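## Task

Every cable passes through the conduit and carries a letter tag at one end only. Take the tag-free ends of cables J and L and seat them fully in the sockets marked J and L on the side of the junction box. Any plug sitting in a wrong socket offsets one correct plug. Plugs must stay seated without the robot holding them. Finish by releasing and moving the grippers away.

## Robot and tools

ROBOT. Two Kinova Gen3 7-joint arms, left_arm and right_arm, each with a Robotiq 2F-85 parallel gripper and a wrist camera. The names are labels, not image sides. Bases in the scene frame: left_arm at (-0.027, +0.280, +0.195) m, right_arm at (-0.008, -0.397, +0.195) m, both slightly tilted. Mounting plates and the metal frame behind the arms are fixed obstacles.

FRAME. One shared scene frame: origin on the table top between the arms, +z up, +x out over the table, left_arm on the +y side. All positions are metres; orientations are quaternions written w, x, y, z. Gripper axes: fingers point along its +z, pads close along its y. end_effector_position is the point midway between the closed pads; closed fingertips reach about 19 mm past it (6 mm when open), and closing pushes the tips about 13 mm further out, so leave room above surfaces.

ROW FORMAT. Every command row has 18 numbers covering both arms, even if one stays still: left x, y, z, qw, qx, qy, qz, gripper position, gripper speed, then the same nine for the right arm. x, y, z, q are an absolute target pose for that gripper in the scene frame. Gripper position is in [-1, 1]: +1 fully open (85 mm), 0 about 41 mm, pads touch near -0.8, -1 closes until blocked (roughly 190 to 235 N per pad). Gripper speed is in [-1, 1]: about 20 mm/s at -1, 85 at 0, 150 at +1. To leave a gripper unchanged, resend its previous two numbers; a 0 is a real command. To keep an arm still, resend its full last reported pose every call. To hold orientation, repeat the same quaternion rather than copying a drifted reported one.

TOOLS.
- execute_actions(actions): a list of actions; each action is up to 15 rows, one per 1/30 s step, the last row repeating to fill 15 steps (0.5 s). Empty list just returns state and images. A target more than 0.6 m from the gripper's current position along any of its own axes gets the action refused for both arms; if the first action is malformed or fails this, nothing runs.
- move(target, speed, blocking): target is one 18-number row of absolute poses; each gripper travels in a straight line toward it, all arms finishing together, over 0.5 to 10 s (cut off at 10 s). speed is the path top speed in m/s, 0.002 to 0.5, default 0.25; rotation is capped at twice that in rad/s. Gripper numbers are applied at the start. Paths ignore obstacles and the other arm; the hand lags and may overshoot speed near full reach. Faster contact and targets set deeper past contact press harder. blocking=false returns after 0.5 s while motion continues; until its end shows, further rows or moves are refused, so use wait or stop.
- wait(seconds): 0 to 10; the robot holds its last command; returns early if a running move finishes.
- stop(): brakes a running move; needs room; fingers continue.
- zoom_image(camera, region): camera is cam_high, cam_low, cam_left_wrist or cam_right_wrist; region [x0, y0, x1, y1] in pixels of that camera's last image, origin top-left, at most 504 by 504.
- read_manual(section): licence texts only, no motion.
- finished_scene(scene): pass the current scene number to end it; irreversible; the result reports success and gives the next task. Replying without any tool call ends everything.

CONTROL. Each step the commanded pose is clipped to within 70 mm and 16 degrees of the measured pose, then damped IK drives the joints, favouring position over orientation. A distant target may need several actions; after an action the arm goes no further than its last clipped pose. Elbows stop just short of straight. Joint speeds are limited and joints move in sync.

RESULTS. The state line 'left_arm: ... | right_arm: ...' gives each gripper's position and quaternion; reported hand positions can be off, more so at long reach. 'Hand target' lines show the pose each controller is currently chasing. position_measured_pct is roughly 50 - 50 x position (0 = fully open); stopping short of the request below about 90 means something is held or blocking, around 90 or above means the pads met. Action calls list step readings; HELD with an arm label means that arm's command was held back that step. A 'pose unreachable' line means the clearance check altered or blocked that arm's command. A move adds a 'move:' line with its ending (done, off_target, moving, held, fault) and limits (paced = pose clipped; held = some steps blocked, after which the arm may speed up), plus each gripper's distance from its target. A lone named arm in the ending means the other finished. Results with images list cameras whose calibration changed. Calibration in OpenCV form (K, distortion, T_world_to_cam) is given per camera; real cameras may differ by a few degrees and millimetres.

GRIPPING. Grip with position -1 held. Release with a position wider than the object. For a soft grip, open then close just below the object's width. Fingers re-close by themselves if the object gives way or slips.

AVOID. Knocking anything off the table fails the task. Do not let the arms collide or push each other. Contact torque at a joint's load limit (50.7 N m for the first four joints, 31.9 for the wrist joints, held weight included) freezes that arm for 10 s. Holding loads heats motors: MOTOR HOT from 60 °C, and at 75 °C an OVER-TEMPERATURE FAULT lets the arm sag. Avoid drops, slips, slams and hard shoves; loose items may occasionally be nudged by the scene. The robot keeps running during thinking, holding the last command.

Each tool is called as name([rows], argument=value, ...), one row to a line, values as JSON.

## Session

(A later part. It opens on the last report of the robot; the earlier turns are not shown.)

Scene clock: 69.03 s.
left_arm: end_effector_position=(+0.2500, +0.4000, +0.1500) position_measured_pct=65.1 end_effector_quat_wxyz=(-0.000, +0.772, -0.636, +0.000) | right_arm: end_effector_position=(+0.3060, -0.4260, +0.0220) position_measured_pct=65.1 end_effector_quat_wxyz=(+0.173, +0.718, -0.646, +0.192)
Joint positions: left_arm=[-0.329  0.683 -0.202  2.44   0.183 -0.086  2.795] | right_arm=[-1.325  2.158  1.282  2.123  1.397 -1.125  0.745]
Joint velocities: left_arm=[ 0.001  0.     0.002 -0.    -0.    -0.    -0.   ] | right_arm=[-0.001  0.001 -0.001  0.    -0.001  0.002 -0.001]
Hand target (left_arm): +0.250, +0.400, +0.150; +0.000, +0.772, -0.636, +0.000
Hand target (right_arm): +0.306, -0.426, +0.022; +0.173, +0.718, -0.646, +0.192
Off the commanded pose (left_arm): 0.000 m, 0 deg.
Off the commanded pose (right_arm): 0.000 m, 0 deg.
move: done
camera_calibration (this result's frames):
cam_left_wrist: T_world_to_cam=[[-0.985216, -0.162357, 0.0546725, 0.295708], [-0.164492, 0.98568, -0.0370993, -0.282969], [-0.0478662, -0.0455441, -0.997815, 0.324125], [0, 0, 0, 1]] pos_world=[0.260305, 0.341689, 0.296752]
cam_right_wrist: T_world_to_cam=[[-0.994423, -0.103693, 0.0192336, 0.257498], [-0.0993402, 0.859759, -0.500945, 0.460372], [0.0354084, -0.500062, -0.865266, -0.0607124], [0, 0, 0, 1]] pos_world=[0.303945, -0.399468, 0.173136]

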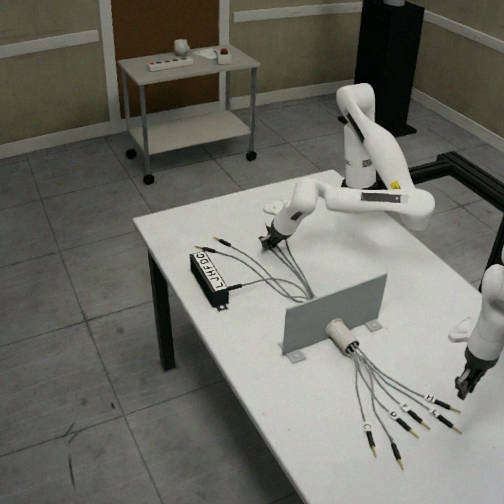

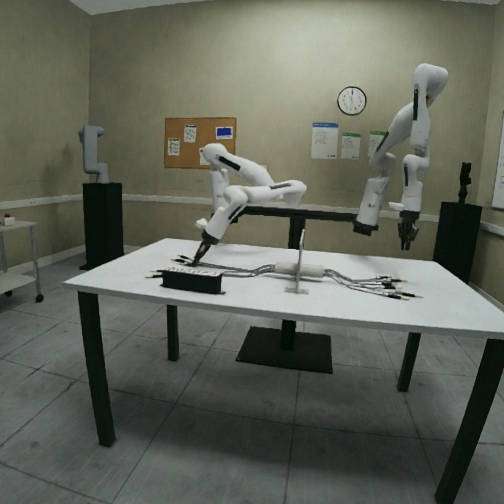

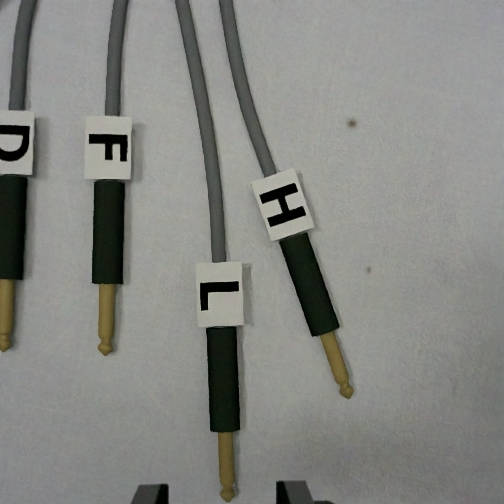

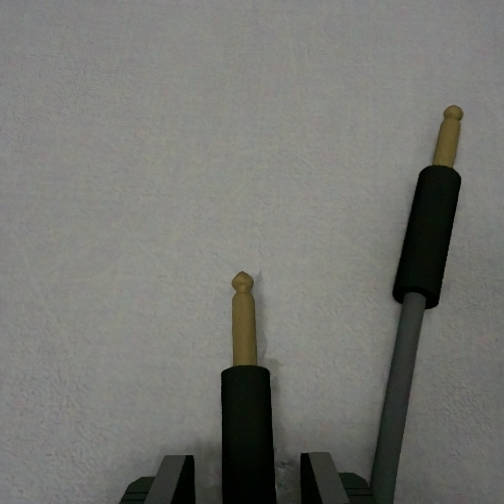

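move(target=[0.25,0.40,0.15,0,0.772,-0.636,0,-0.3,0,0.306,-0.426,0.022,0.173,0.718,-0.646,0.192,-1,0])

move(target=[0.25,0.40,0.15,0,0.772,-0.636,0,-0.3,0,0.33,-0.41,0.09,0.173,0.718,-0.646,0.192,-1,0], speed=0.15)

move(target=[0.25,0.40,0.15,0,0.772,-0.636,0,-0.3,0,0.45,-0.299,0.075,0.003,0.966,-0.012,0.259,-1,0], speed=0.2)

move(target=[0.25,0.40,0.15,0,0.772,-0.636,0,-0.3,0,0.46,-0.299,0.058,0.003,0.966,-0.012,0.259,-1,0], speed=0.04)

Scene clock: 69.83 s.
left_arm: end_effector_position=(+0.2500, +0.4000, +0.1500) position_measured_pct=65.1 end_effector_quat_wxyz=(-0.000, +0.772, -0.636, +0.000) | right_arm: end_effector_position=(+0.3061, -0.4260, +0.0224) position_measured_pct=83.3 end_effector_quat_wxyz=(+0.173, +0.718, -0.646, +0.192)
Joint positions: left_arm=[-0.329  0.683 -0.202  2.44   0.183 -0.086  2.795] | right_arm=[-1.325  2.158  1.282  2.124  1.398 -1.124  0.745]
Joint velocities: left_arm=[-0.001 -0.    -0.001 -0.     0.    -0.     0.   ] | right_arm=[-0.    -0.001 -0.001  0.002  0.    -0.002  0.   ]
Hand target (left_arm): +0.250, +0.400, +0.150; +0.000, +0.772, -0.636, +0.000
Hand target (right_arm): +0.306, -0.426, +0.022; +0.173, +0.718, -0.646, +0.192
Off the commanded pose (left_arm): 0.000 m, 0 deg.
Off the commanded pose (right_arm): 0.000 m, 0 deg.
move: done
camera_calibration (this result's frames):
cam_left_wrist: T_world_to_cam=[[-0.985216, -0.162358, 0.0546724, 0.295708], [-0.164493, 0.98568, -0.0370992, -0.282969], [-0.0478662, -0.045544, -0.997815, 0.324125], [0, 0, 0, 1]] pos_world=[0.260305, 0.341689, 0.296752]
cam_right_wrist: T_world_to_cam=[[-0.994416, -0.10387, 0.0186732, 0.257521], [-0.0991963, 0.859545, -0.501341, 0.460435], [0.0360237, -0.500393, -0.865048, -0.0607361], [0, 0, 0, 1]] pos_world=[0.303945, -0.399408, 0.173487]

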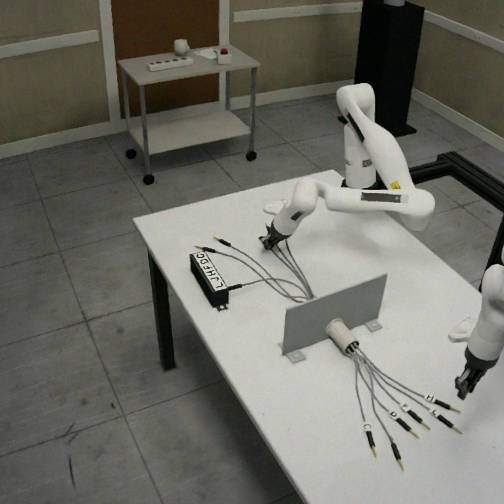

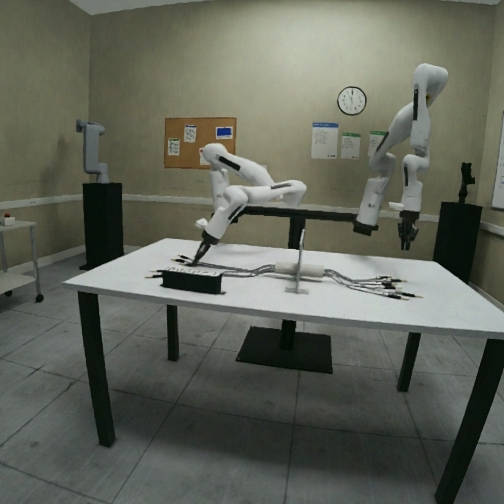

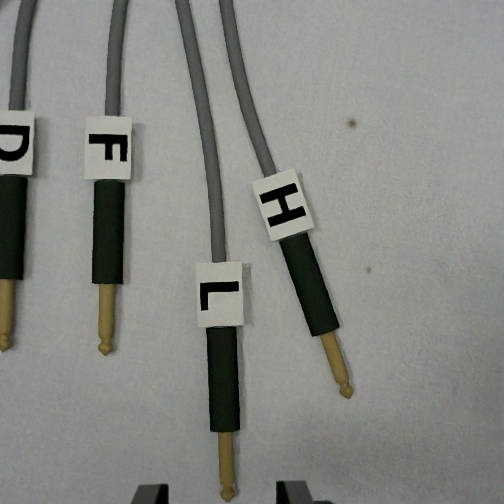

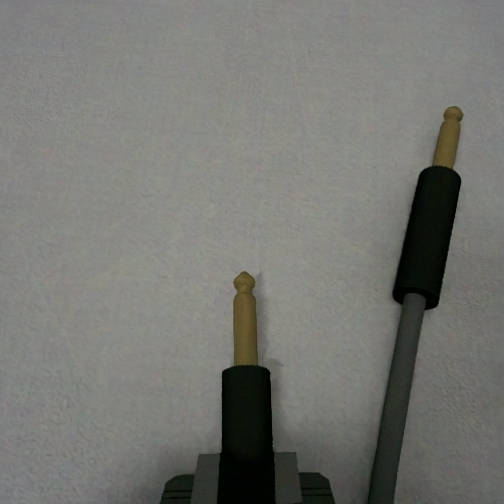

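Scene clock: 70.73 s.
left_arm: end_effector_position=(+0.2500, +0.4000, +0.1500) position_measured_pct=65.1 end_effector_quat_wxyz=(-0.000, +0.772, -0.636, +0.000) | right_arm: end_effector_position=(+0.3298, -0.4102, +0.0899) position_measured_pct=83.3 end_effector_quat_wxyz=(+0.173, +0.718, -0.646, +0.192)
Joint positions: left_arm=[-0.329  0.683 -0.202  2.44   0.183 -0.086  2.795] | right_arm=[-1.278  2.024  1.447  2.126  1.587 -1.172  0.757]
Joint velocities: left_arm=[ 0.     0.001 -0.001 -0.    -0.     0.001 -0.   ] | right_arm=[ 0.003 -0.004  0.003 -0.001  0.001 -0.004 -0.001]
Hand target (left_arm): +0.250, +0.400, +0.150; +0.000, +0.772, -0.636, +0.000
Hand target (right_arm): +0.330, -0.410, +0.090; +0.173, +0.718, -0.646, +0.192
Off the commanded pose (left_arm): 0.000 m, 0 deg.
Off the commanded pose (right_arm): 0.000 m, 0 deg.
move: done
camera_calibration (this result's frames):
cam_left_wrist: T_world_to_cam=[[-0.985216, -0.162357, 0.0546723, 0.295709], [-0.164493, 0.98568, -0.0370993, -0.282969], [-0.0478661, -0.045544, -0.997815, 0.324125], [0, 0, 0, 1]] pos_world=[0.260305, 0.341689, 0.296752]
cam_right_wrist: T_world_to_cam=[[-0.994401, -0.103859, 0.0194708, 0.281376], [-0.0995789, 0.859402, -0.50151, 0.483126], [0.0353532, -0.500642, -0.864932, 0.00477606], [0, 0, 0, 1]] pos_world=[0.327741, -0.383585, 0.240945]

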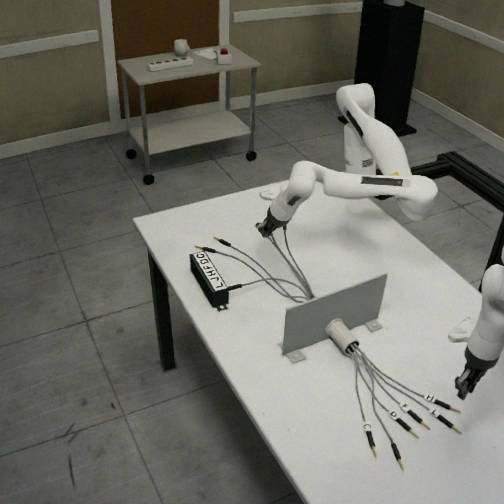

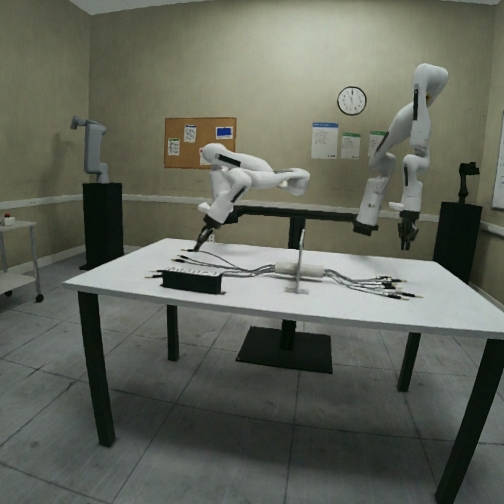

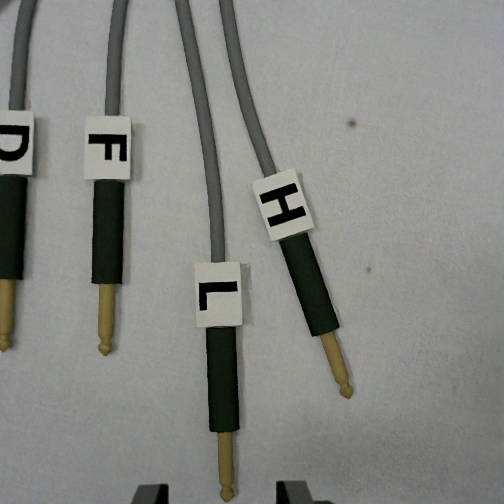

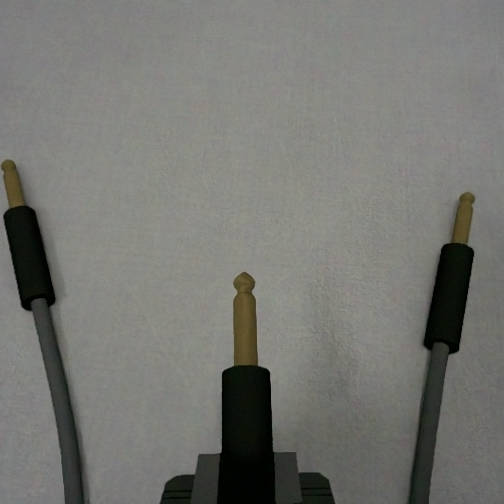

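Scene clock: 74.70 s.
left_arm: end_effector_position=(+0.2500, +0.4000, +0.1500) position_measured_pct=65.1 end_effector_quat_wxyz=(-0.000, +0.772, -0.636, +0.000) | right_arm: end_effector_position=(+0.4498, -0.2982, +0.0757) position_measured_pct=83.3 end_effector_quat_wxyz=(+0.002, +0.966, -0.012, +0.259)
Joint positions: left_arm=[-0.329  0.683 -0.202  2.44   0.183 -0.086  2.795] | right_arm=[-1.25   2.249  1.551  2.222  0.73  -1.4    2.312]
Joint velocities: left_arm=[-0.001 -0.001 -0.001 -0.    -0.001 -0.     0.   ] | right_arm=[ 0.009  0.001 -0.001  0.    -0.002 -0.002  0.008]
Hand target (left_arm): +0.250, +0.400, +0.150; +0.000, +0.772, -0.636, +0.000
Hand target (right_arm): +0.450, -0.299, +0.076; +0.003, +0.966, -0.012, +0.259
Off the commanded pose (left_arm): 0.000 m, 0 deg.
Off the commanded pose (right_arm): 0.001 m, 0 deg.
move: done
camera_calibration (this result's frames):
cam_left_wrist: T_world_to_cam=[[-0.985216, -0.162357, 0.0546725, 0.295708], [-0.164492, 0.98568, -0.0370993, -0.282969], [-0.0478662, -0.0455441, -0.997815, 0.324125], [0, 0, 0, 1]] pos_world=[0.260305, 0.341689, 0.296752]
cam_right_wrist: T_world_to_cam=[[-0.0254823, -0.999522, 0.0174835, -0.290129], [-0.864921, 0.0132745, -0.501732, 0.483751], [0.50126, -0.0279072, -0.864847, -0.0242496], [0, 0, 0, 1]] pos_world=[0.423168, -0.297089, 0.226813]

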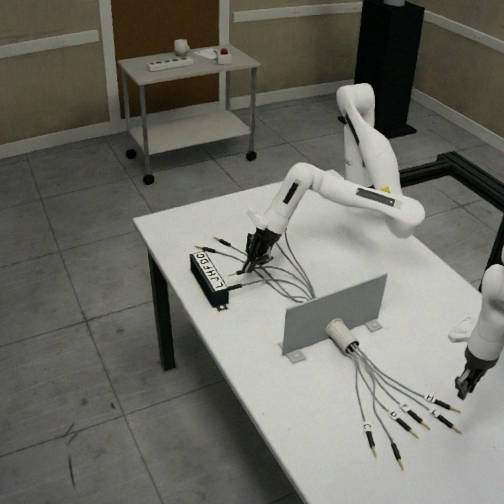

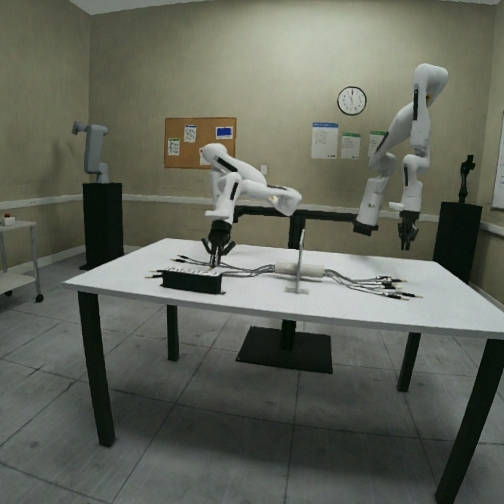

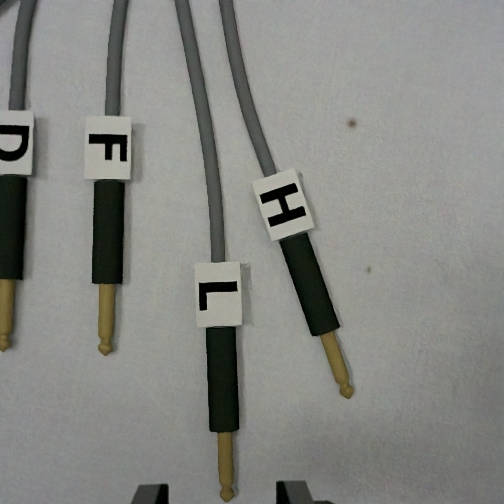

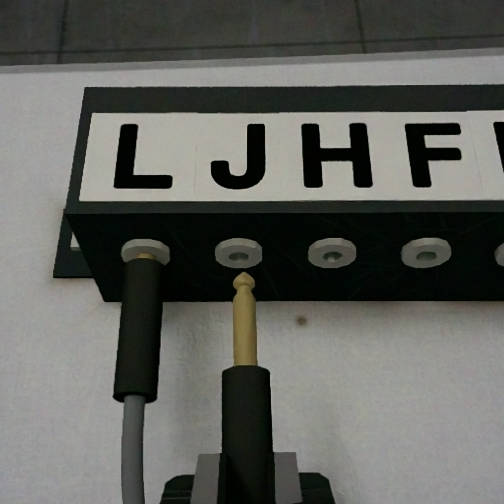

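Scene clock: 75.50 s.
left_arm: end_effector_position=(+0.2500, +0.4000, +0.1500) position_measured_pct=65.1 end_effector_quat_wxyz=(-0.000, +0.772, -0.636, +0.000) | right_arm: end_effector_position=(+0.4600, -0.2987, +0.0582) position_measured_pct=83.3 end_effector_quat_wxyz=(+0.003, +0.966, -0.012, +0.259)
Joint positions: left_arm=[-0.329  0.683 -0.202  2.44   0.183 -0.086  2.795] | right_arm=[-1.236  2.249  1.508  2.174  0.699 -1.343  2.318]
Joint velocities: left_arm=[-0.001 -0.     0.001 -0.     0.001 -0.001 -0.   ] | right_arm=[ 0.002 -0.    -0.003 -0.003 -0.001  0.003  0.002]
Hand target (left_arm): +0.250, +0.400, +0.150; +0.000, +0.772, -0.636, +0.000
Hand target (right_arm): +0.460, -0.299, +0.058; +0.003, +0.966, -0.012, +0.259
Off the commanded pose (left_arm): 0.000 m, 0 deg.
Off the commanded pose (right_arm): 0.000 m, 0 deg.
move: done
camera_calibration (this result's frames):
cam_left_wrist: T_world_to_cam=[[-0.985216, -0.162357, 0.0546723, 0.295708], [-0.164492, 0.98568, -0.0370993, -0.282969], [-0.0478661, -0.045544, -0.997815, 0.324125], [0, 0, 0, 1]] pos_world=[0.260305, 0.341689, 0.296752]
cam_right_wrist: T_world_to_cam=[[-0.0263764, -0.999496, 0.0176431, -0.289671], [-0.864862, 0.0139654, -0.501815, 0.483923], [0.501316, -0.0284949, -0.864795, -0.044748], [0, 0, 0, 1]] pos_world=[0.433319, -0.297558, 0.209253]

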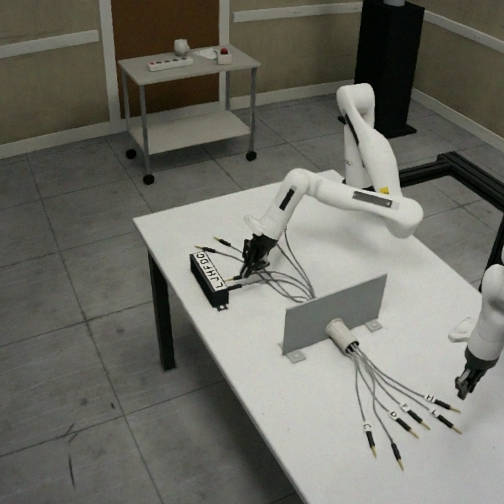

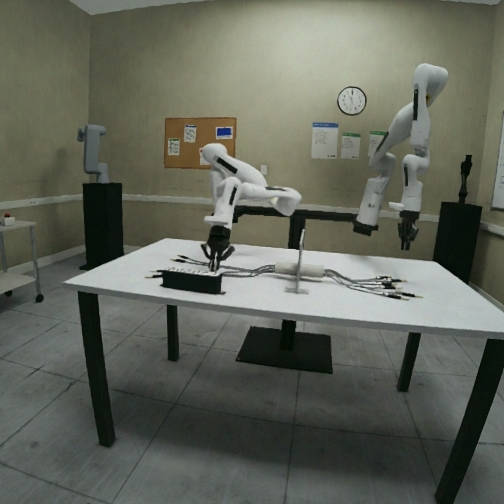

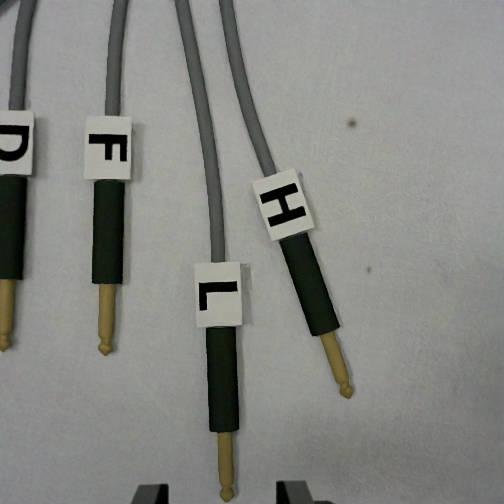

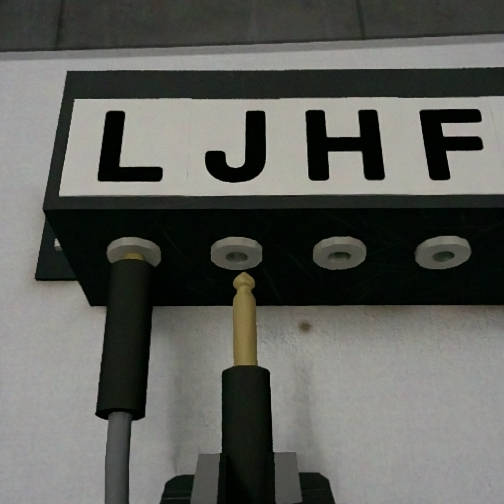

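move(target=[0.25,0.40,0.15,0,0.772,-0.636,0,-0.3,0,0.461,-0.2968,0.0575,0.003,0.966,-0.012,0.259,-1,0], speed=0.02)

move(target=[0.25,0.40,0.15,0,0.772,-0.636,0,-0.3,0,0.468,-0.2968,0.0575,0.003,0.966,-0.012,0.259,-1,0], speed=0.01)

zoom_image(camera="cam_right_wrist", region=[170, 200, 410, 400])

Scene clock: 76.33 s.
left_arm: end_effector_position=(+0.2500, +0.4000, +0.1500) position_measured_pct=65.1 end_effector_quat_wxyz=(-0.000, +0.772, -0.636, +0.000) | right_arm: end_effector_position=(+0.4609, -0.2969, +0.0574) position_measured_pct=83.3 end_effector_quat_wxyz=(+0.003, +0.966, -0.012, +0.259)
Joint positions: left_arm=[-0.329  0.683 -0.202  2.44   0.183 -0.086  2.795] | right_arm=[-1.239  2.248  1.507  2.167  0.702 -1.336  2.312]
Joint velocities: left_arm=[ 0.001  0.001  0.002  0.     0.     0.    -0.   ] | right_arm=[-0.001  0.001  0.    -0.001 -0.    -0.    -0.   ]
Hand target (left_arm): +0.250, +0.400, +0.150; +0.000, +0.772, -0.636, +0.000
Hand target (right_arm): +0.461, -0.297, +0.058; +0.003, +0.966, -0.012, +0.259
Off the commanded pose (left_arm): 0.000 m, 0 deg.
Off the commanded pose (right_arm): 0.000 m, 0 deg.
move: done
camera_calibration (this result's frames):
cam_left_wrist: T_world_to_cam=[[-0.985216, -0.162357, 0.0546726, 0.295708], [-0.164493, 0.98568, -0.0370993, -0.282969], [-0.0478663, -0.0455441, -0.997815, 0.324125], [0, 0, 0, 1]] pos_world=[0.260305, 0.341689, 0.296752]
cam_right_wrist: T_world_to_cam=[[-0.0262994, -0.999481, 0.0185952, -0.287935], [-0.864968, 0.0134269, -0.501647, 0.484162], [0.501137, -0.0292773, -0.864873, -0.0459914], [0, 0, 0, 1]] pos_world=[0.43426, -0.295633, 0.208456]

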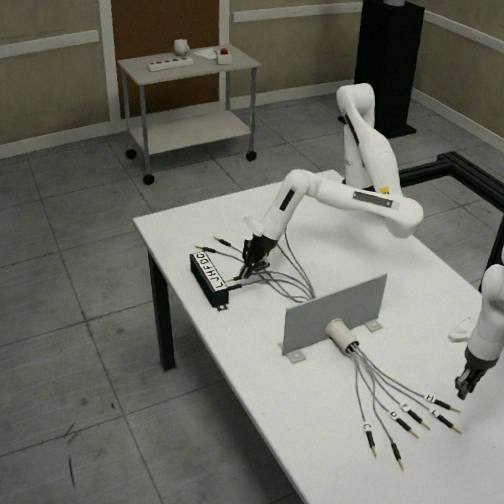

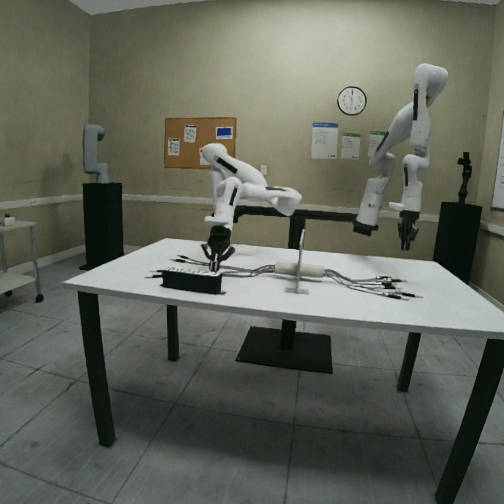

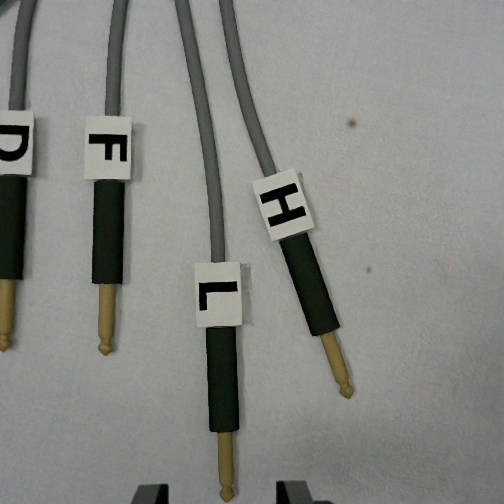

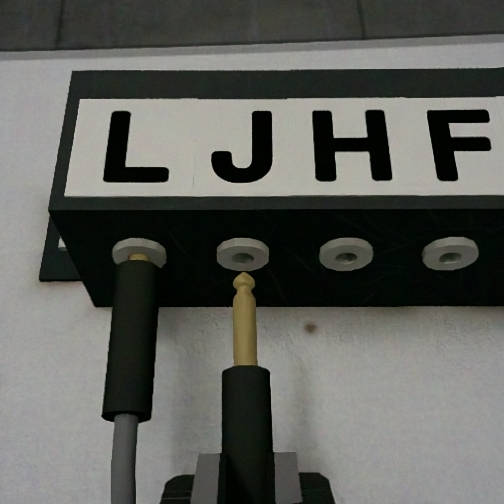

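Scene clock: 77.27 s.
left_arm: end_effector_position=(+0.2500, +0.4000, +0.1500) position_measured_pct=65.1 end_effector_quat_wxyz=(-0.000, +0.772, -0.636, +0.000) | right_arm: end_effector_position=(+0.4678, -0.2969, +0.0573) position_measured_pct=83.3 end_effector_quat_wxyz=(+0.003, +0.966, -0.012, +0.259)
Joint positions: left_arm=[-0.329  0.683 -0.202  2.44   0.183 -0.086  2.795] | right_arm=[-1.221  2.243  1.519  2.148  0.709 -1.331  2.311]
Joint velocities: left_arm=[ 0.     0.001  0.002  0.     0.    -0.001  0.   ] | right_arm=[ 0.002 -0.001  0.001 -0.001  0.001  0.001 -0.001]
Hand target (left_arm): +0.250, +0.400, +0.150; +0.000, +0.772, -0.636, +0.000
Hand target (right_arm): +0.468, -0.297, +0.058; +0.003, +0.966, -0.012, +0.259
Off the commanded pose (left_arm): 0.000 m, 0 deg.
Off the commanded pose (right_arm): 0.000 m, 0 deg.
move: done
camera_calibration (this result's frames):
cam_left_wrist: T_world_to_cam=[[-0.985216, -0.162357, 0.0546726, 0.295708], [-0.164493, 0.98568, -0.0370993, -0.282969], [-0.0478663, -0.0455441, -0.997815, 0.324125], [0, 0, 0, 1]] pos_world=[0.260305, 0.341689, 0.296752]
cam_right_wrist: T_world_to_cam=[[-0.0260924, -0.999485, 0.0187005, -0.287791], [-0.865104, 0.0132027, -0.501419, 0.490035], [0.500914, -0.0292611, -0.865002, -0.0493777], [0, 0, 0, 1]] pos_world=[0.441156, -0.295557, 0.208383]

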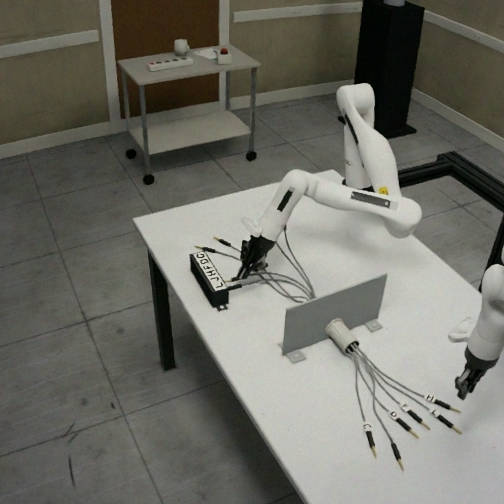

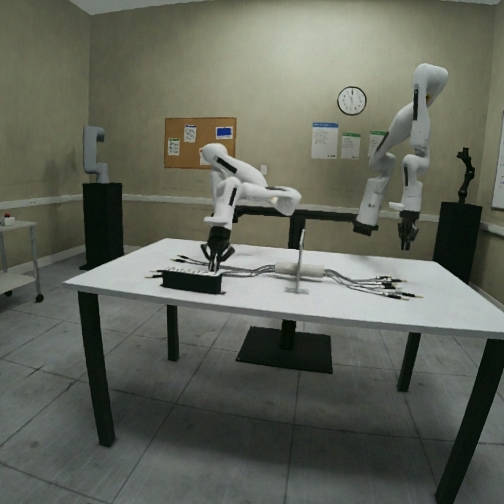

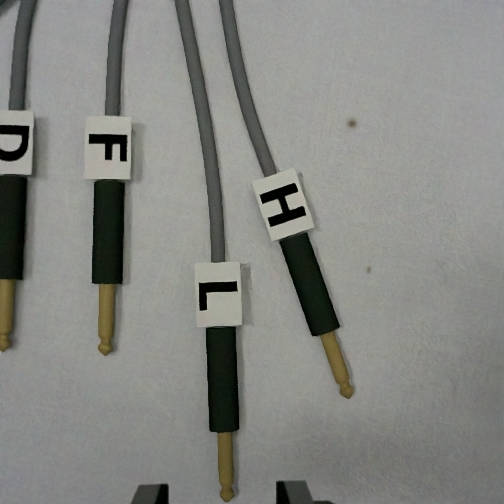

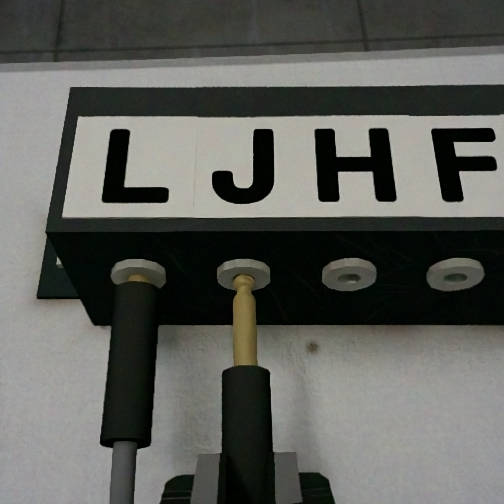

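Region (170, 200, 410, 400) of cam_right_wrist's 504x504 image, scaled by 2.100.

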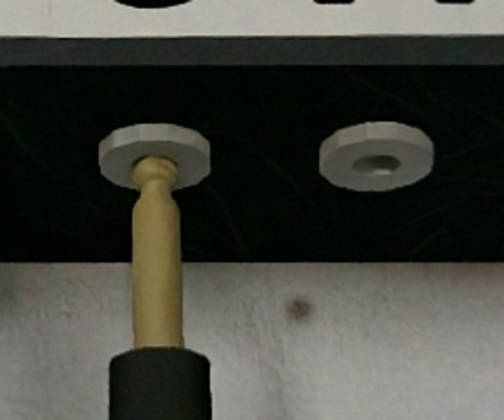

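move(target=[0.25,0.40,0.15,0,0.772,-0.636,0,-0.3,0,0.478,-0.297,0.055,0.003,0.962,-0.012,0.273,-1,0], speed=0.01)

move(target=[0.25,0.40,0.15,0,0.772,-0.636,0,-0.3,0,0.502,-0.2976,0.057,0.003,0.958,-0.012,0.285,-1,0], speed=0.012)

Scene clock: 79.07 s.
left_arm: end_effector_position=(+0.2500, +0.4000, +0.1500) position_measured_pct=65.1 end_effector_quat_wxyz=(-0.000, +0.772, -0.636, +0.000) | right_arm: end_effector_position=(+0.4775, -0.2970, +0.0546) position_measured_pct=83.3 end_effector_quat_wxyz=(+0.003, +0.962, -0.012, +0.272)
Joint positions: left_arm=[-0.329  0.683 -0.202  2.44   0.183 -0.086  2.795] | right_arm=[-1.219  2.249  1.505  2.133  0.676 -1.294  2.313]
Joint velocities: left_arm=[-0.001 -0.     0.     0.     0.001 -0.     0.   ] | right_arm=[-0.001  0.001 -0.002 -0.001 -0.002  0.004  0.004]
Hand target (left_arm): +0.250, +0.400, +0.150; +0.000, +0.772, -0.636, +0.000
Hand target (right_arm): +0.478, -0.297, +0.055; +0.003, +0.962, -0.012, +0.273
Off the commanded pose (left_arm): 0.000 m, 0 deg.
Off the commanded pose (right_arm): 0.001 m, 0 deg.
move: done
camera_calibration (this result's frames):
cam_left_wrist: T_world_to_cam=[[-0.985216, -0.162357, 0.0546727, 0.295708], [-0.164492, 0.98568, -0.0370994, -0.282969], [-0.0478664, -0.0455442, -0.997815, 0.324126], [0, 0, 0, 1]] pos_world=[0.260305, 0.341689, 0.296752]
cam_right_wrist: T_world_to_cam=[[-0.0273321, -0.999477, 0.017291, -0.286948], [-0.850882, 0.0141832, -0.525165, 0.491898], [0.524645, -0.0290665, -0.850825, -0.0686821], [0, 0, 0, 1]] pos_world=[0.446738, -0.295771, 0.204852]

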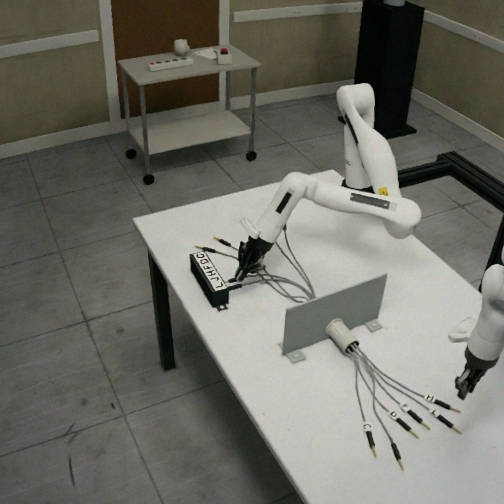

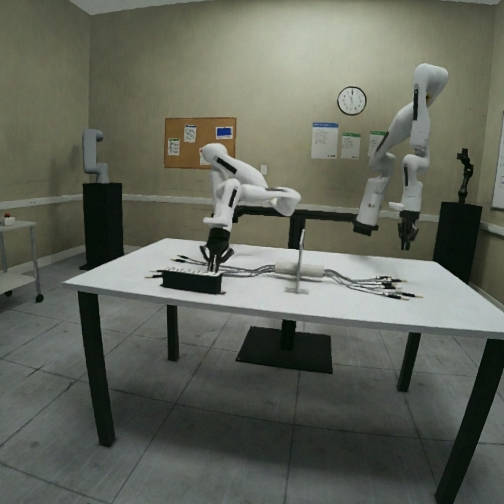

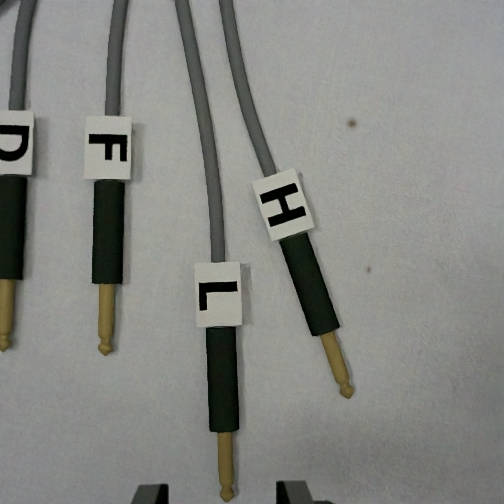

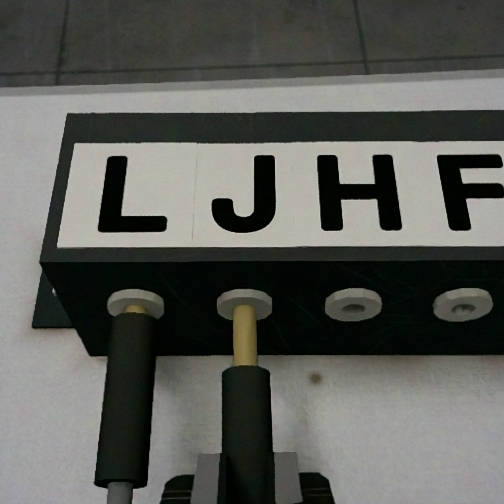

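Scene clock: 81.33 s.
left_arm: end_effector_position=(+0.2500, +0.4000, +0.1500) position_measured_pct=65.1 end_effector_quat_wxyz=(-0.000, +0.772, -0.636, +0.000) | right_arm: end_effector_position=(+0.4830, -0.2968, +0.0523) position_measured_pct=83.3 end_effector_quat_wxyz=(+0.002, +0.964, -0.013, +0.265)
Joint positions: left_arm=[-0.329  0.683 -0.202  2.44   0.183 -0.086  2.795] | right_arm=[-1.195  2.247  1.527  2.108  0.692 -1.303  2.303]
Joint velocities: left_arm=[ 0.     0.001  0.    -0.     0.001  0.     0.   ] | right_arm=[-0.    -0.001  0.001 -0.     0.    -0.    -0.001]
Hand target (left_arm): +0.250, +0.400, +0.150; +0.000, +0.772, -0.636, +0.000
Hand target (right_arm): +0.501, -0.298, +0.058; +0.003, +0.958, -0.012, +0.285
Off the commanded pose (left_arm): 0.000 m, 0 deg.
Off the commanded pose (right_arm): 0.020 m, 2 deg.
joint sent to its limit (right arm) — the command would take joint 2 (shoulder) past its upper limit, so that joint was sent only as far as its limit.
move: off_target (right_arm)
camera_calibration (this result's frames):
cam_left_wrist: T_world_to_cam=[[-0.985216, -0.162357, 0.0546725, 0.295708], [-0.164493, 0.98568, -0.0370994, -0.282969], [-0.0478663, -0.0455442, -0.997815, 0.324126], [0, 0, 0, 1]] pos_world=[0.260305, 0.341689, 0.296752]
cam_right_wrist: T_world_to_cam=[[-0.0269736, -0.999504, 0.0162556, -0.286691], [-0.858104, 0.0148101, -0.513263, 0.498473], [0.512767, -0.0277935, -0.858078, -0.0669553], [0, 0, 0, 1]] pos_world=[0.454341, -0.295792, 0.203055]

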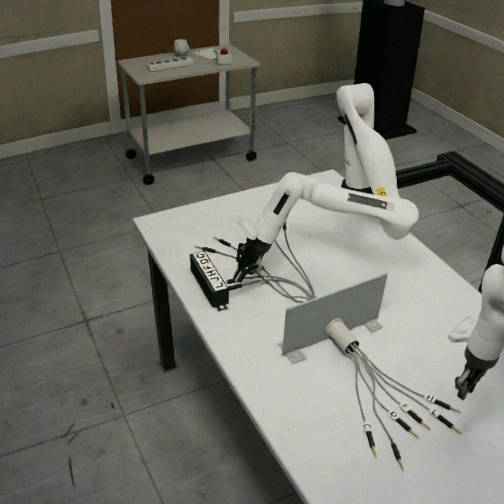

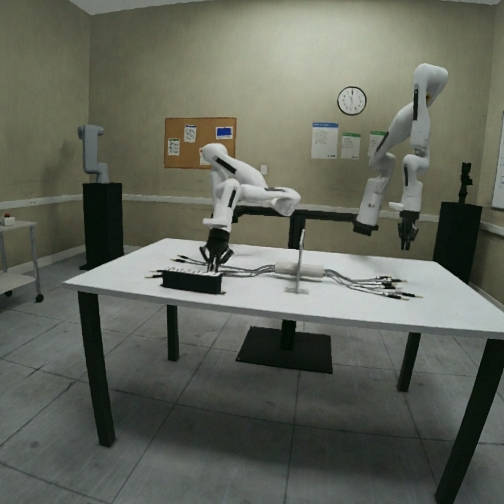

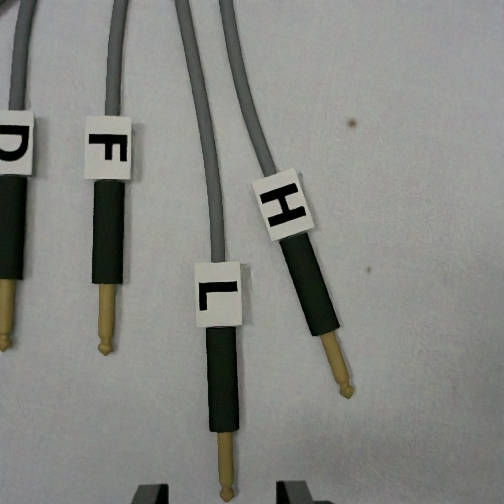

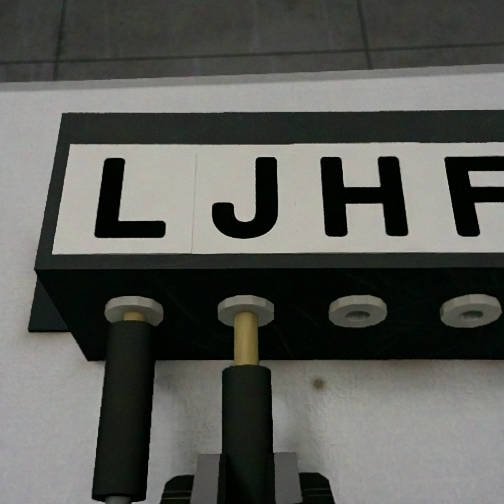

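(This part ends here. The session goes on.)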